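# Set lighting desk channel faders to their taped levels

## Task

Move every channel fader on the lighting desk to the level marked on the tape strip above that fader, and leave the master fader at the level it began at. A fader counts only if it stays at its level with no gripper holding it there at the end.

## Robot and tools

ROBOT. Two arms, left_arm and right_arm, each with a parallel two-finger gripper. The names do not match image sides. Each arm has seven joints: waist, shoulder, upper arm roll, elbow, forearm roll, wrist pitch, wrist roll. Each elbow stops slightly short of straight.

FRAME. All numbers use one scene frame. The origin sits on the table top midway between the arms. +x runs out over the table, +z is up, and left_arm is on the +y side. Positions are in metres. Orientations are unit quaternions written w first (qw, qx, qy, qz). In a gripper's own axes the fingers point along +z and open and close along y. The reported hand point lies between the closed finger pads, about 2 cm short of the tips. Closing pushes the tips roughly 10 mm further along +z. At long reach the printed position can be a little off.

ROW FORMAT. Every command row is one flat list of 16 numbers covering both arms, even when only one moves: x, y, z, qw, qx, qy, qz, opening for left_arm, then the same eight for right_arm. x, y, z and the quaternion are an absolute target pose for that gripper in the scene frame, not an offset. Opening runs from -1 (closed) to +1 (fully open, 0.084 m). A target more than 0.6 m from the arm's last reported position along any gripper axis is refused and nothing is sent. To keep an arm still, resend its full last reported pose and desired opening; to keep an orientation, resend the same target quaternion every time.

TOOLS.
execute_actions: takes "actions", a list holding at most one item, plus an optional "pictures" boolean. An empty list only reports the current state. An item with "rows" (1 to 15 rows of 16 numbers) and "steps" (1 to 15, default 15) runs that many control steps of 1/30 s; each row covers one step and the final row repeats if rows run out. An item with only "steps" (up to 300) is a wait counted from the previous result.
move: "target" is one 16-number row as above; "speed" is the top path speed in m/s, 0.002 to 0.5, default 0.25, with turning capped at twice that value in rad/s. Each gripper follows a straight line toward its target; both paths finish together and last 0.5 to 10 s, stopping short if longer is needed. Grippers rotate the shorter way. Openings are sent at the start. Paths ignore obstacles and the other arm; grippers lag, may stray, and may exceed the speed, mostly near full reach.
wait: "seconds", 0 to 10; nothing new is sent.
zoom_image: "camera" is one of cam_head_left, cam_head_right, cam_high, cam_low, cam_left_wrist, cam_right_wrist (all 504x504); "region" is [x0, y0, x1, y1] in image pixels from the top-left, at most 504 by 504. Useful for reading tape labels and fader positions.
finished_scene: "scene" is the current scene's number.

CONTROL DETAILS. Each step, the commanded pose is clipped to within 70 mm and 16 degrees of the measured pose, and the joints are driven there by damped inverse kinematics, favouring position over orientation. Joint targets move at most 3.14 rad/s. After an action ends, an arm coasts only to its last clipped pose, so a far target may need more calls; check the reported pose. The simulation keeps running while the operator composes replies.

RESULTS. The state line gives, per arm, end_effector_position, end_effector_quat_wxyz and velocities (m/s, rad/s). grip_measured is the measured finger opening on the command scale; to squeeze, command below it. "Hand target" shows where the controller is currently driving each gripper. "pose unreachable" means the clearance check changed or blocked that arm's command, and HELD marks the affected steps. A move adds a "move:" line giving its ending (done, off_target, moving, held, fault) and limits: paced means the sent pose was clipped; held means some steps were blocked, after which the arm may jump faster than the set speed. Distances to targets are listed too. Joint torque readings carry fixed offsets, scale and noise and are nonzero even in free air. MOTOR HOT appears from 65 °C; at 80 °C the arm is braked until it cools (OVER-TEMPERATURE FAULT).

LIMITS AND HAZARDS. Joint load limits (N m): waist 45.5, shoulder 45.5, upper arm roll 27.3, elbow 27.3, forearm roll 27.3, wrist pitch 18.2, wrist roll 18.2. Reaching one triggers a TORQUE FAULT: the arm backs off, freezes for 10 s and drops the rest of the call. Fast contact and targets set deep past a surface push harder, so approach faders slowly. Each finger pad squeezes up to about 24 N. Avoid arm-to-arm collisions, hard pushes on the desk, and knocking anything off the table, which fails the task. Do not disturb the master fader, and release each channel fader so it stays put before finishing.

Each tool is called by a JSON object that holds its "op" and its "data", one argument or row to a line.

## Session

{"op": "execute_actions", "data": {
  "actions": []
}}

Scene clock: 0.00 s of 6000.00 s.
left_arm: end_effector_position=(+0.0891, +0.5444, +0.1541) grip_measured=+1.00 end_effector_quat_wxyz=(+0.068, +0.937, +0.290, -0.185) end_effector_velocity=(+0.001, -0.000, -0.000) end_effector_angular_velocity=(+0.001, -0.002, -0.001) | right_arm: end_effector_position=(+0.2805, -0.1278, +0.2784) grip_measured=+1.00 end_effector_quat_wxyz=(+0.064, +0.891, -0.422, +0.154) end_effector_velocity=(-0.000, -0.000, -0.001) end_effector_angular_velocity=(-0.001, +0.003, -0.001)
Joint positions: left_arm=[ 1.203 -0.125 -0.023  0.782  0.136  1.285  0.34   0.084] | right_arm=[ 0.592 -0.224  0.36   1.017 -0.265  1.285  1.84   0.084]
Joint velocities: left_arm=[ 0.     0.    -0.001  0.    -0.001 -0.002  0.     0.   ] | right_arm=[-0.     0.001 -0.    -0.001  0.001  0.001  0.     0.   ]
Joint torques (N m, as the arm reports them, + toward a larger angle): no reading
Hand target (left_arm): +0.089, +0.544, +0.154; +0.068, +0.937, +0.290, -0.185
Hand target (right_arm): +0.281, -0.128, +0.278; +0.064, +0.891, -0.422, +0.154

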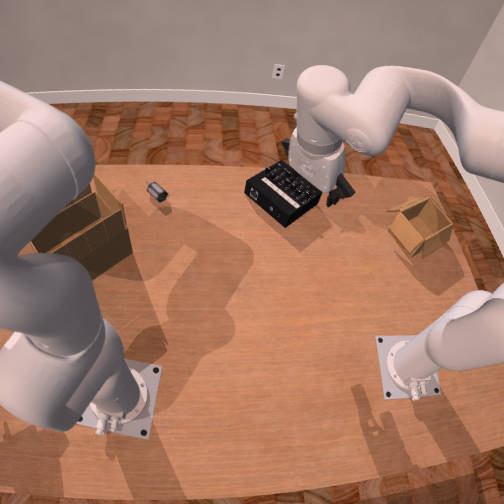

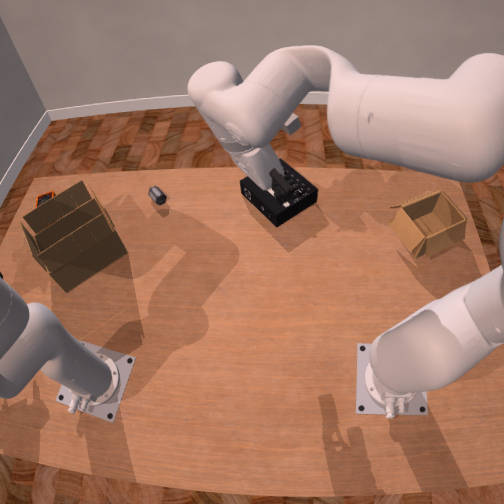

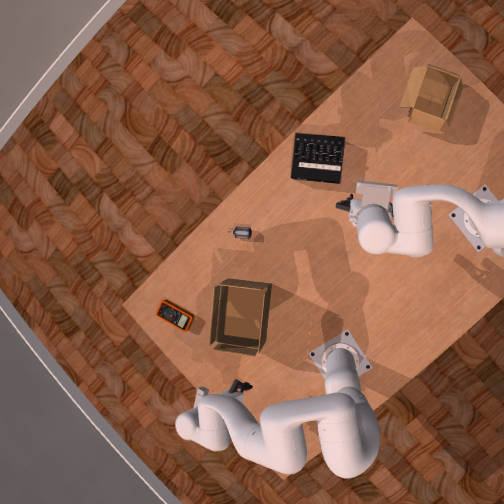

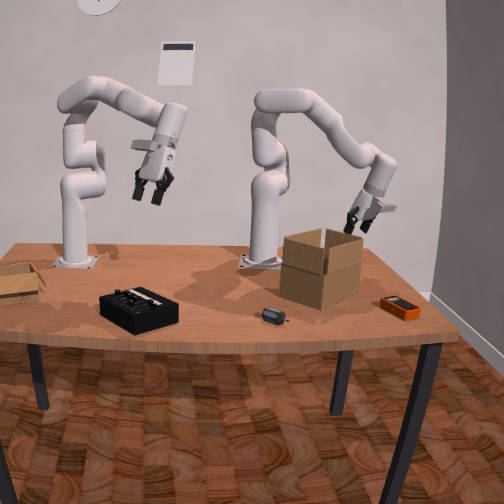

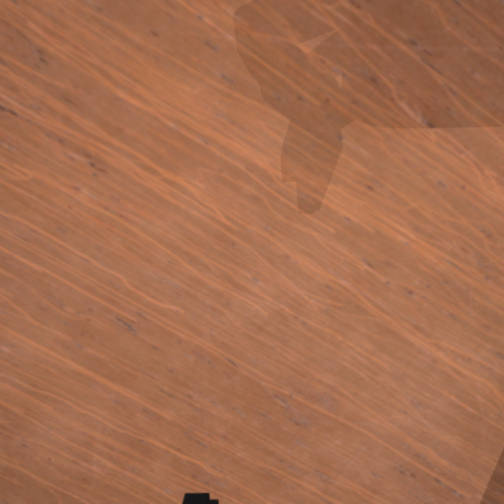

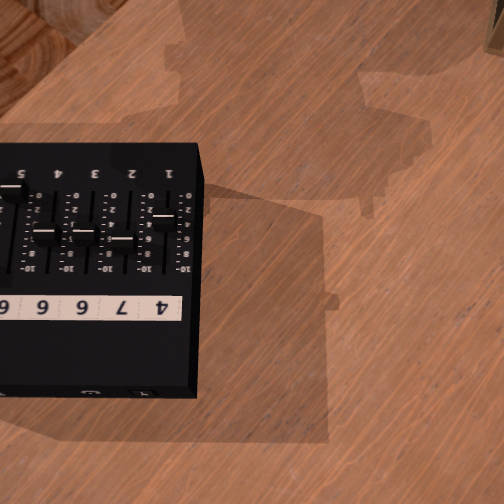

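{"op": "move", "data": {
  "target": [0.0891,0.5444,0.1541,0.068,0.937,0.29,-0.185,1,0.42,-0.04,0.25,0,0.906,-0.423,0,-1]
}}

{"op": "zoom_image", "data": {
  "camera": "cam_low",
  "region": [80,270,200,350]
}}

Scene clock: 5.43 s of 6000.00 s.
left_arm: end_effector_position=(+0.0891, +0.5444, +0.1541) grip_measured=+1.00 end_effector_quat_wxyz=(+0.068, +0.937, +0.290, -0.185) end_effector_velocity=(+0.001, +0.000, +0.000) end_effector_angular_velocity=(+0.002, -0.001, +0.000) | right_arm: end_effector_position=(+0.4201, -0.0406, +0.2505) grip_measured=-1.00 end_effector_quat_wxyz=(-0.001, +0.906, -0.423, +0.000) end_effector_velocity=(+0.003, -0.002, -0.003) end_effector_angular_velocity=(-0.005, +0.007, -0.005)
Joint positions: left_arm=[ 1.204 -0.126 -0.023  0.781  0.136  1.284  0.34   0.084] | right_arm=[ 0.52   0.334  0.283  1.597 -0.096  1.275  1.619  0.   ]
Joint velocities: left_arm=[ 0.001  0.    -0.001  0.001 -0.001 -0.001 -0.001  0.   ] | right_arm=[-0.002  0.013 -0.003  0.012 -0.002  0.008 -0.001  0.   ]
Joint torques (N m, as the arm reports them, + toward a larger angle): left_arm=[ -0.82 -16.    -0.43  16.27   1.23  -1.16   0.35] | right_arm=[  1.48 -28.23   2.59  14.47  -0.47  -0.89  -0.37]
Hand target (left_arm): +0.089, +0.544, +0.154; +0.068, +0.937, +0.290, -0.185
Hand target (right_arm): +0.420, -0.041, +0.250; -0.000, +0.906, -0.423, +0.000
Off the commanded pose (left_arm): 0.000 m, 0 deg.
Off the commanded pose (right_arm): 0.001 m, 0 deg.
After step 90, 1.17 s passed at rest.
move: done

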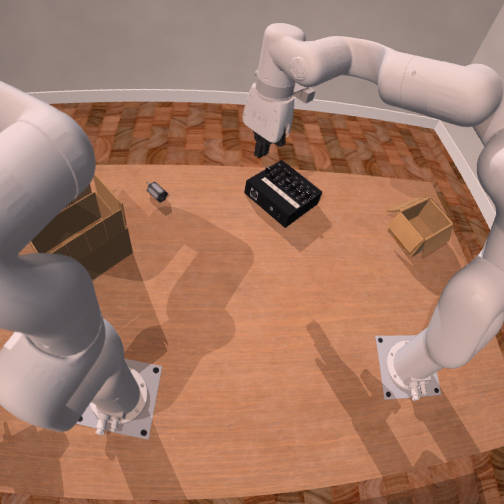

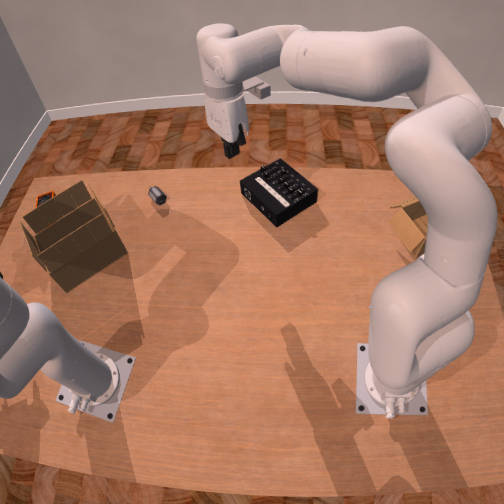

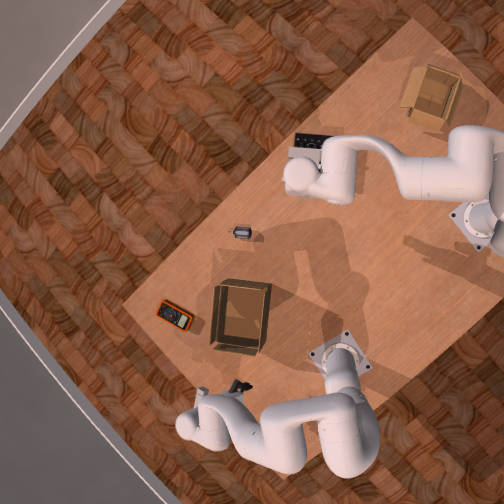

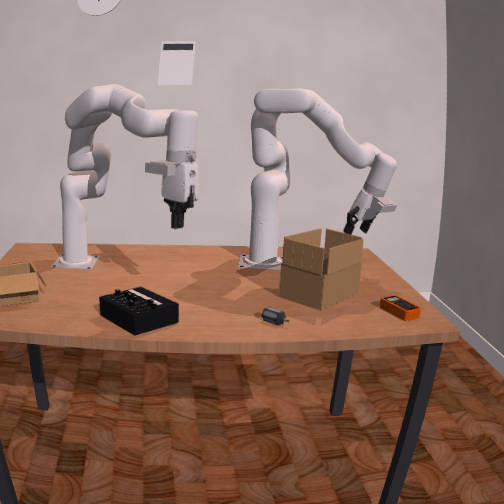

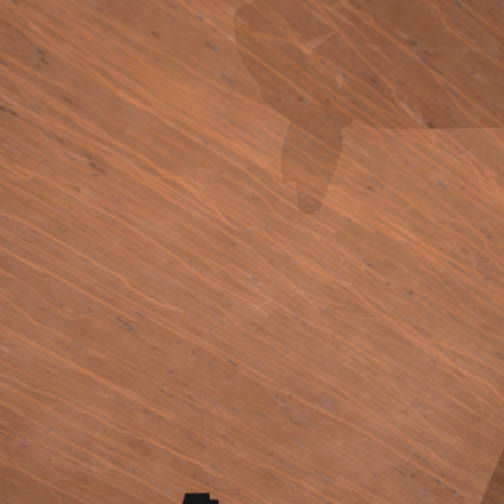

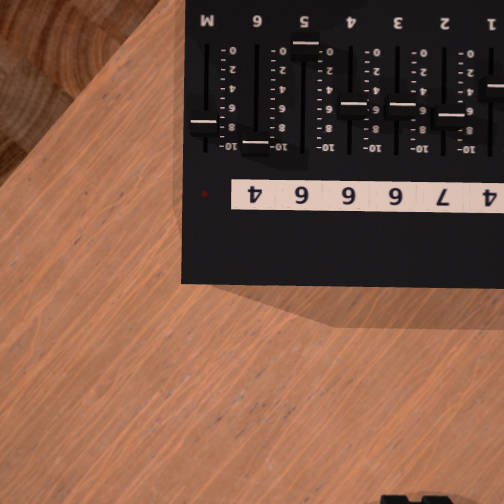

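Region (80, 270, 200, 350) of cam_low's 504x504 image, scaled by 4.200, with more detail than that image has.

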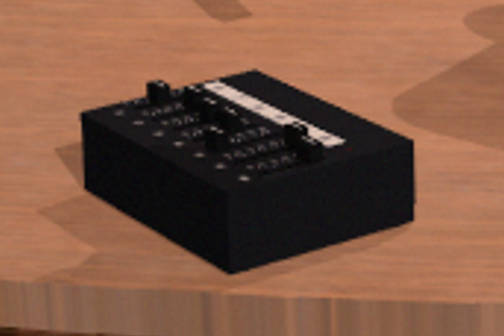

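{"op": "zoom_image", "data": {
  "camera": "cam_right_wrist",
  "region": [184,0,504,230]
}}

{"op": "move", "data": {
  "target": [0.0891,0.5444,0.1541,0.068,0.937,0.29,-0.185,1,0.4586,-0.086,0.16,0,0.902,-0.431,0,-1]
}}

Region (184, 0, 504, 230) of cam_right_wrist's 504x504 image, scaled by 1.575, with more detail than that image has; it fills the top 362 rows of this view, and the rest is white.

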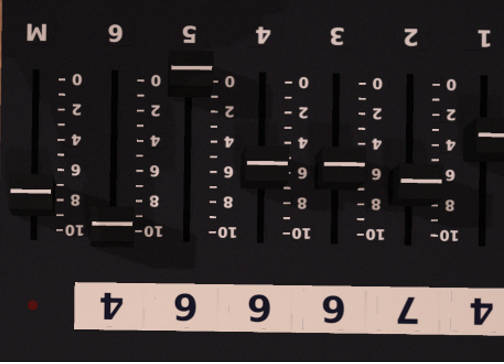

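Scene clock: 9.40 s of 6000.00 s.
left_arm: end_effector_position=(+0.0891, +0.5444, +0.1541) grip_measured=+1.00 end_effector_quat_wxyz=(+0.068, +0.937, +0.290, -0.185) end_effector_velocity=(+0.000, -0.001, -0.000) end_effector_angular_velocity=(-0.002, +0.000, +0.000) | right_arm: end_effector_position=(+0.4587, -0.0852, +0.1608) grip_measured=-1.00 end_effector_quat_wxyz=(-0.001, +0.903, -0.430, +0.000) end_effector_velocity=(+0.002, -0.008, -0.006) end_effector_angular_velocity=(-0.009, +0.008, -0.009)
Joint positions: left_arm=[ 1.204 -0.126 -0.023  0.781  0.136  1.284  0.34   0.084] | right_arm=[ 0.45   0.41   0.236  1.449 -0.108  1.05   1.541  0.   ]
Joint velocities: left_arm=[-0.001  0.    -0.    -0.    -0.001  0.002 -0.     0.   ] | right_arm=[-0.006  0.006 -0.007 -0.007 -0.002 -0.002 -0.001  0.   ]
Joint torques (N m, as the arm reports them, + toward a larger angle): left_arm=[ -0.27 -16.    -0.3   16.08   1.23  -0.85   0.22] | right_arm=[  1.34 -29.05   2.58  14.19  -0.37  -0.91  -0.44]
Hand target (left_arm): +0.089, +0.544, +0.154; +0.068, +0.937, +0.290, -0.185
Hand target (right_arm): +0.459, -0.086, +0.160; +0.000, +0.902, -0.431, +0.000
Off the commanded pose (left_arm): 0.000 m, 0 deg.
Off the commanded pose (right_arm): 0.001 m, 0 deg.
After step 90, 0.03 s passed at rest.
move: done

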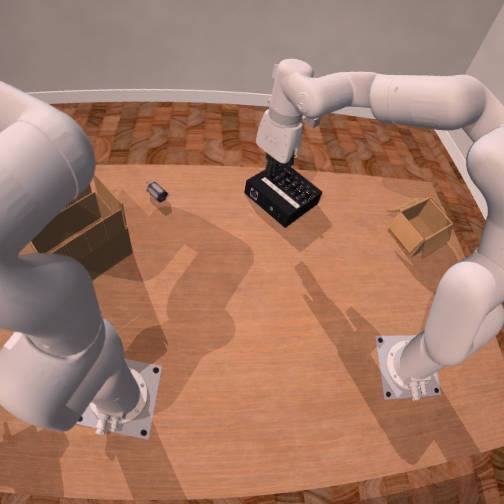

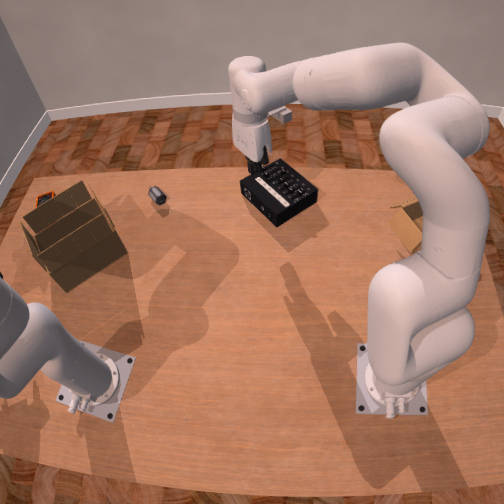

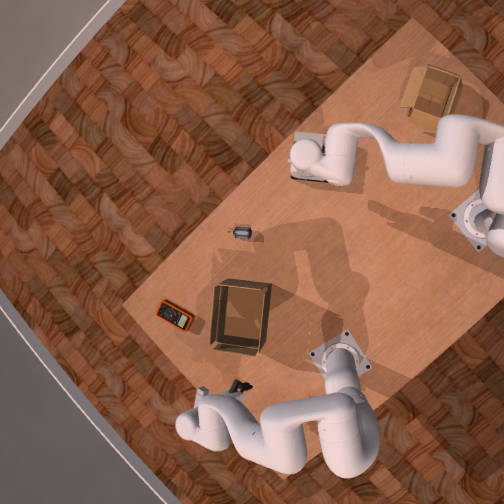

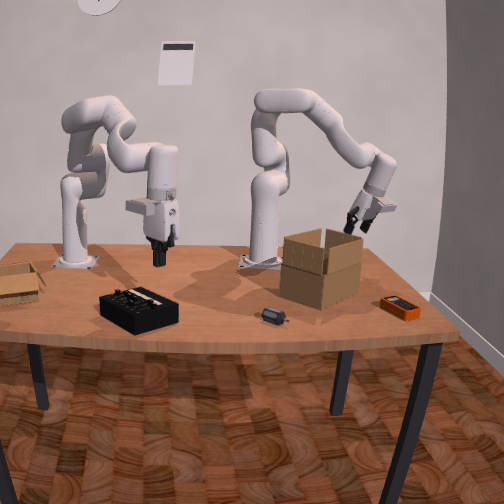

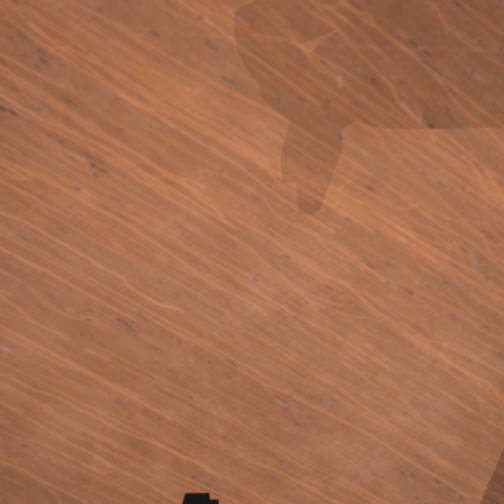

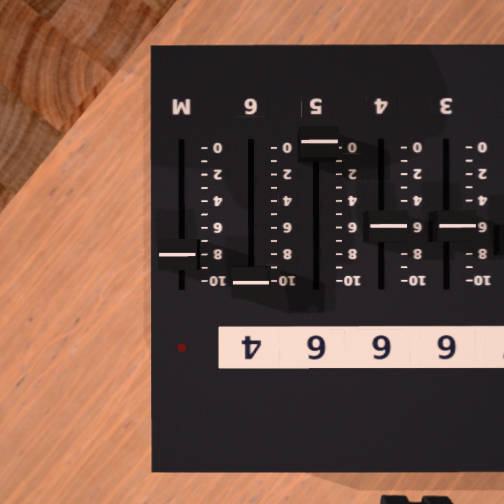

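{"op": "zoom_image", "data": {
  "camera": "cam_right_wrist",
  "region": [220,80,400,380]
}}

Region (220, 80, 400, 380) of cam_right_wrist's 504x504 image, scaled by 1.680, with more detail than that image has; it fills the left 302 columns of this view, and the rest is white.

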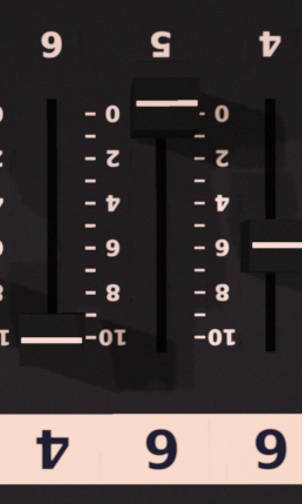

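{"op": "move", "data": {
  "target": [0.0891,0.5444,0.1541,0.068,0.937,0.29,-0.185,1,0.5015,-0.0834,0.092,0,0.902,-0.431,0,-1],
  "speed": 0.1
}}

{"op": "zoom_image", "data": {
  "camera": "cam_low",
  "region": [90,260,190,340]
}}

Scene clock: 24.57 s of 6000.00 s.
left_arm: end_effector_position=(+0.0891, +0.5444, +0.1541) grip_measured=+1.00 end_effector_quat_wxyz=(+0.068, +0.937, +0.290, -0.185) end_effector_velocity=(-0.001, +0.000, +0.000) end_effector_angular_velocity=(-0.001, -0.001, +0.002) | right_arm: end_effector_position=(+0.5017, -0.0831, +0.0926) grip_measured=-1.00 end_effector_quat_wxyz=(-0.001, +0.902, -0.431, +0.000) end_effector_velocity=(+0.000, -0.002, -0.004) end_effector_angular_velocity=(-0.005, +0.004, -0.002)
Joint positions: left_arm=[ 1.204 -0.126 -0.023  0.781  0.136  1.284  0.34   0.084] | right_arm=[ 0.451  0.619  0.206  1.57  -0.145  0.965  1.524  0.   ]
Joint velocities: left_arm=[ 0.001  0.     0.001  0.    -0.     0.     0.001  0.   ] | right_arm=[-0.001  0.006 -0.002 -0.    -0.002  0.001  0.     0.   ]
Joint torques (N m, as the arm reports them, + toward a larger angle): left_arm=[ -0.39 -16.08  -0.3   16.24   1.02  -1.19   0.26] | right_arm=[  1.32 -32.61   2.95  13.7   -0.34  -0.9   -0.4 ]
Hand target (left_arm): +0.089, +0.544, +0.154; +0.068, +0.937, +0.290, -0.185
Hand target (right_arm): +0.502, -0.083, +0.092; -0.000, +0.902, -0.431, -0.000
Off the commanded pose (left_arm): 0.000 m, 0 deg.
Off the commanded pose (right_arm): 0.001 m, 0 deg.
After step 90, 10.93 s passed at rest.
move: done

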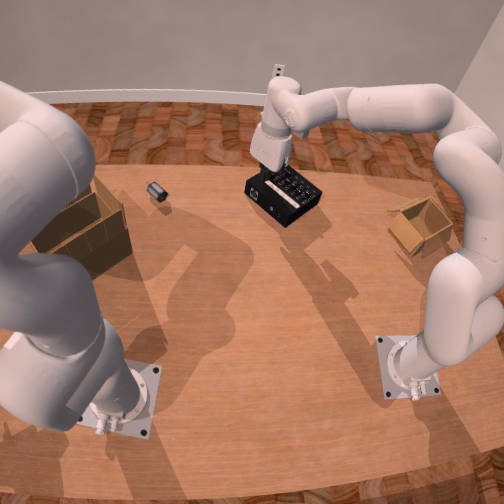

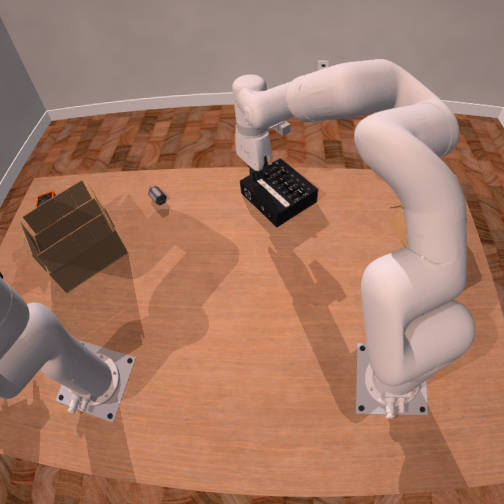

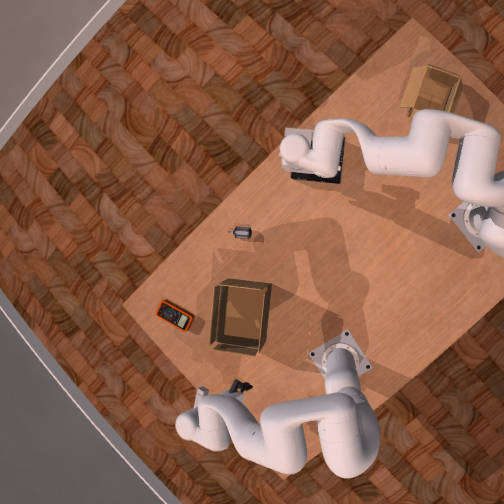

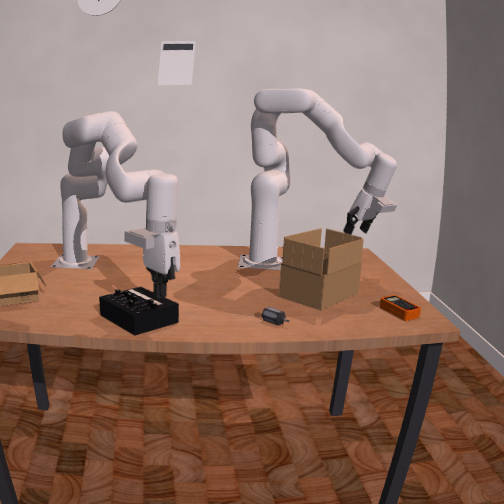

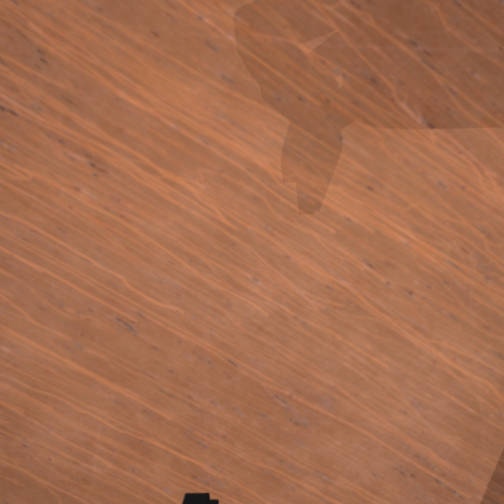

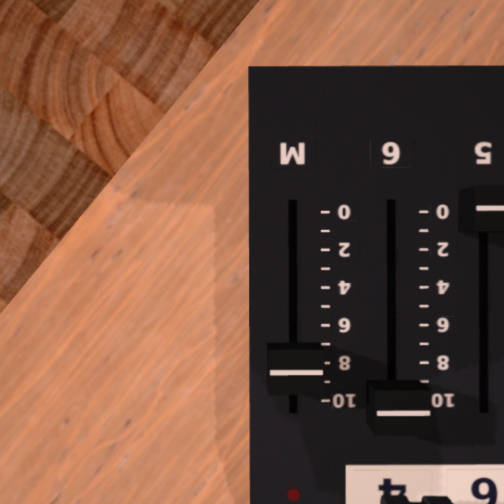

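Region (90, 260, 190, 340) of cam_low's 504x504 image, scaled by 5.040, with more detail than that image has; it fills the top 403 rows of this view, and the rest is white.

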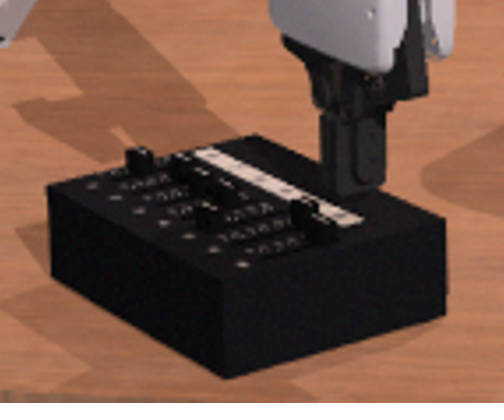

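{"op": "move", "data": {
  "target": [0.0891,0.5444,0.1541,0.068,0.937,0.29,-0.185,1,0.5055,-0.086,0.081,0,0.902,-0.431,0,-1],
  "speed": 0.03
}}

{"op": "move", "data": {
  "target": [0.0891,0.5444,0.1541,0.068,0.937,0.29,-0.185,1,0.5231,-0.1078,0.081,0,0.902,-0.431,0,-1],
  "speed": 0.025
}}

Scene clock: 27.90 s of 6000.00 s.
left_arm: end_effector_position=(+0.0891, +0.5444, +0.1541) grip_measured=+1.00 end_effector_quat_wxyz=(+0.068, +0.937, +0.290, -0.185) end_effector_velocity=(-0.000, -0.000, +0.000) end_effector_angular_velocity=(-0.001, +0.000, -0.000) | right_arm: end_effector_position=(+0.5055, -0.0859, +0.0811) grip_measured=-1.00 end_effector_quat_wxyz=(-0.000, +0.902, -0.431, +0.000) end_effector_velocity=(+0.001, +0.001, +0.001) end_effector_angular_velocity=(+0.002, -0.004, +0.002)
Joint positions: left_arm=[ 1.204 -0.126 -0.023  0.781  0.136  1.284  0.34   0.084] | right_arm=[ 0.447  0.642  0.202  1.573 -0.149  0.946  1.519  0.   ]
Joint velocities: left_arm=[ 0.     0.     0.001  0.    -0.     0.001  0.002  0.   ] | right_arm=[ 0.001  0.     0.     0.002 -0.    -0.003 -0.001  0.   ]
Joint torques (N m, as the arm reports them, + toward a larger angle): left_arm=[ -0.89 -15.83  -0.23  16.36   1.01  -1.08   0.42] | right_arm=[  1.36 -33.13   2.86  13.56  -0.43  -0.97  -0.43]
Hand target (left_arm): +0.089, +0.544, +0.154; +0.068, +0.937, +0.290, -0.185
Hand target (right_arm): +0.506, -0.086, +0.081; -0.000, +0.902, -0.431, -0.000
Off the commanded pose (left_arm): 0.000 m, 0 deg.
Off the commanded pose (right_arm): 0.000 m, 0 deg.
move: done

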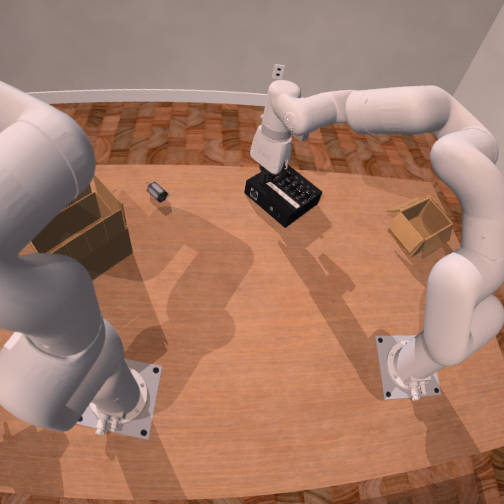

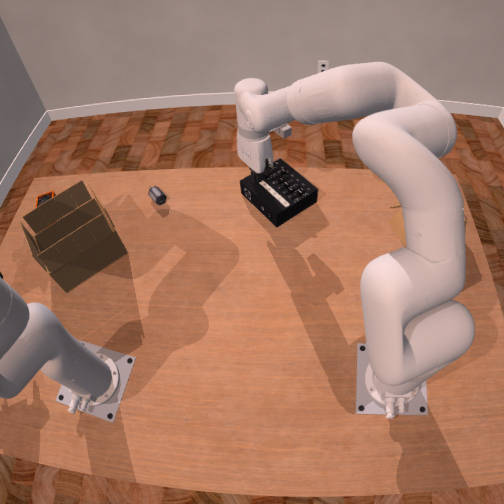

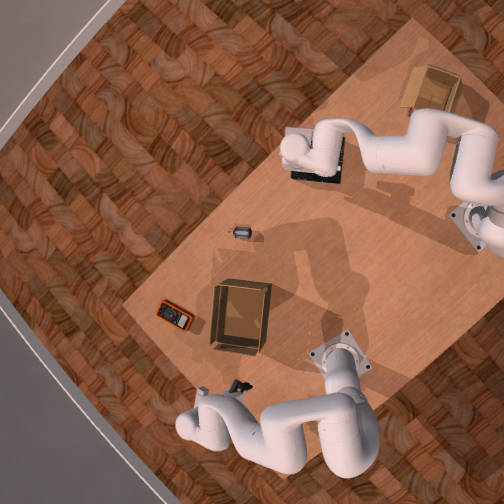

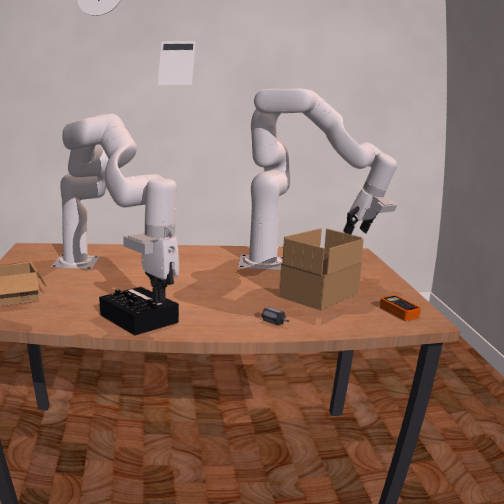

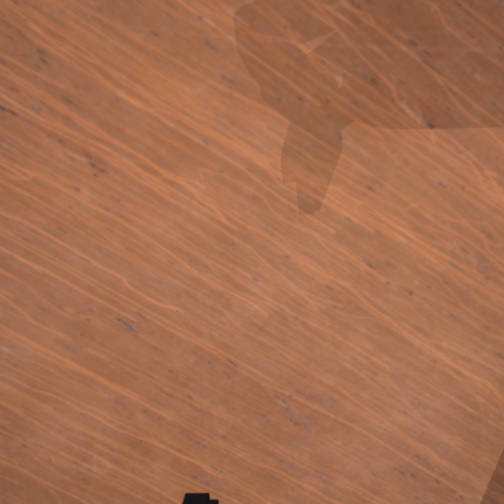

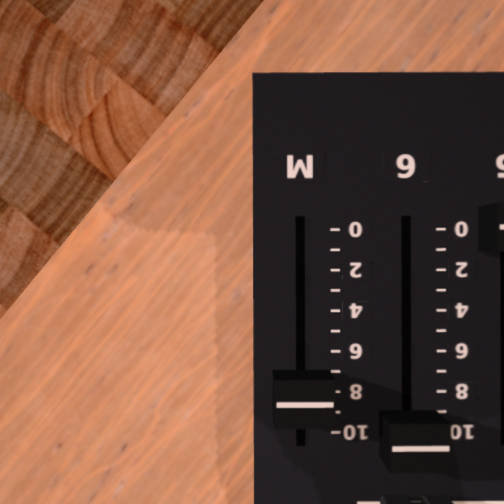

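Scene clock: 29.30 s of 6000.00 s.
left_arm: end_effector_position=(+0.0891, +0.5444, +0.1541) grip_measured=+1.00 end_effector_quat_wxyz=(+0.068, +0.937, +0.290, -0.185) end_effector_velocity=(+0.000, -0.000, -0.000) end_effector_angular_velocity=(+0.001, +0.000, -0.001) | right_arm: end_effector_position=(+0.5230, -0.1079, +0.0810) grip_measured=-1.00 end_effector_quat_wxyz=(+0.000, +0.902, -0.431, +0.000) end_effector_velocity=(+0.000, -0.000, -0.000) end_effector_angular_velocity=(-0.000, +0.001, +0.002)
Joint positions: left_arm=[ 1.204 -0.126 -0.023  0.781  0.136  1.284  0.34   0.084] | right_arm=[ 0.41   0.657  0.194  1.598 -0.145  0.955  1.471  0.   ]
Joint velocities: left_arm=[-0.    -0.    -0.002 -0.     0.    -0.    -0.001  0.   ] | right_arm=[-0.001  0.001  0.     0.002  0.     0.002 -0.002  0.   ]
Joint torques (N m, as the arm reports them, + toward a larger angle): left_arm=[ -0.05 -16.05  -0.4   16.27   1.07  -1.16   0.46] | right_arm=[  1.28 -33.39   2.81  13.75  -0.41  -0.88  -0.46]
Hand target (left_arm): +0.089, +0.544, +0.154; +0.068, +0.937, +0.290, -0.185
Hand target (right_arm): +0.523, -0.108, +0.081; +0.000, +0.902, -0.431, +0.000
Off the commanded pose (left_arm): 0.000 m, 0 deg.
Off the commanded pose (right_arm): 0.000 m, 0 deg.
move: done

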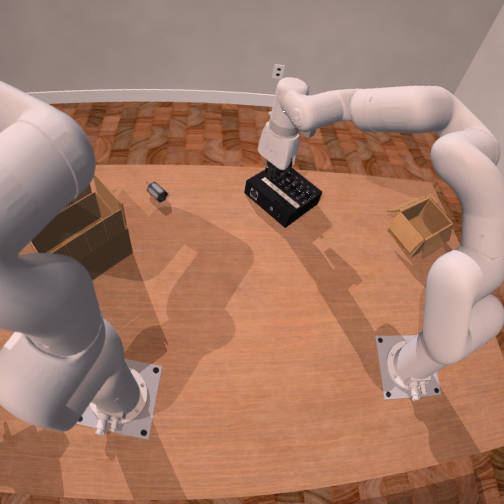

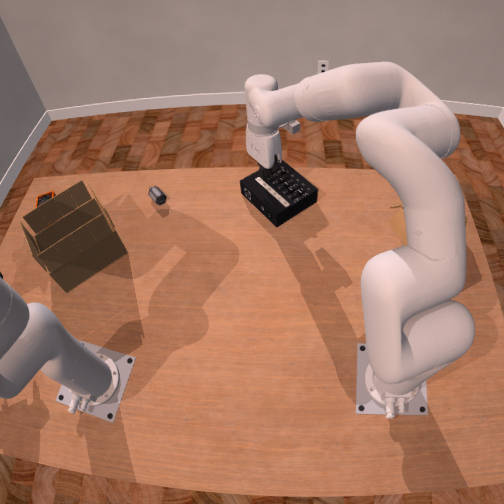

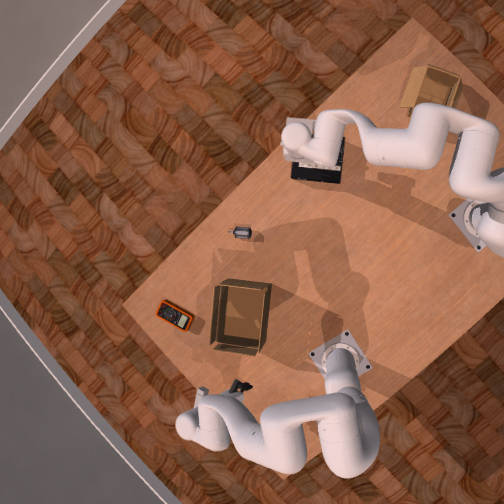

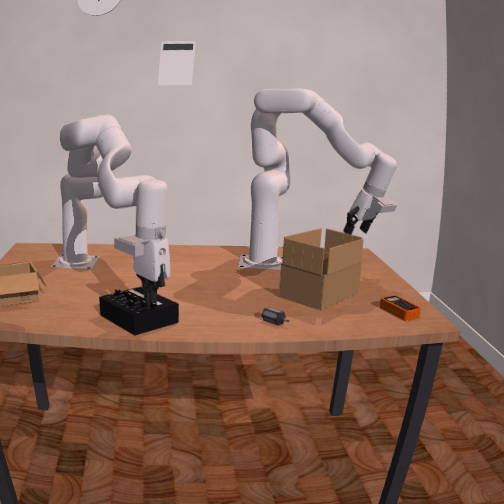

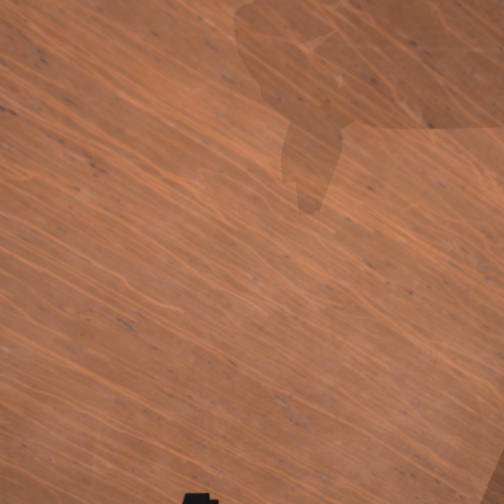

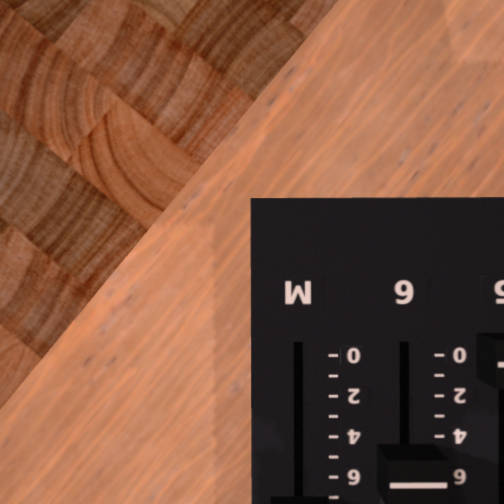

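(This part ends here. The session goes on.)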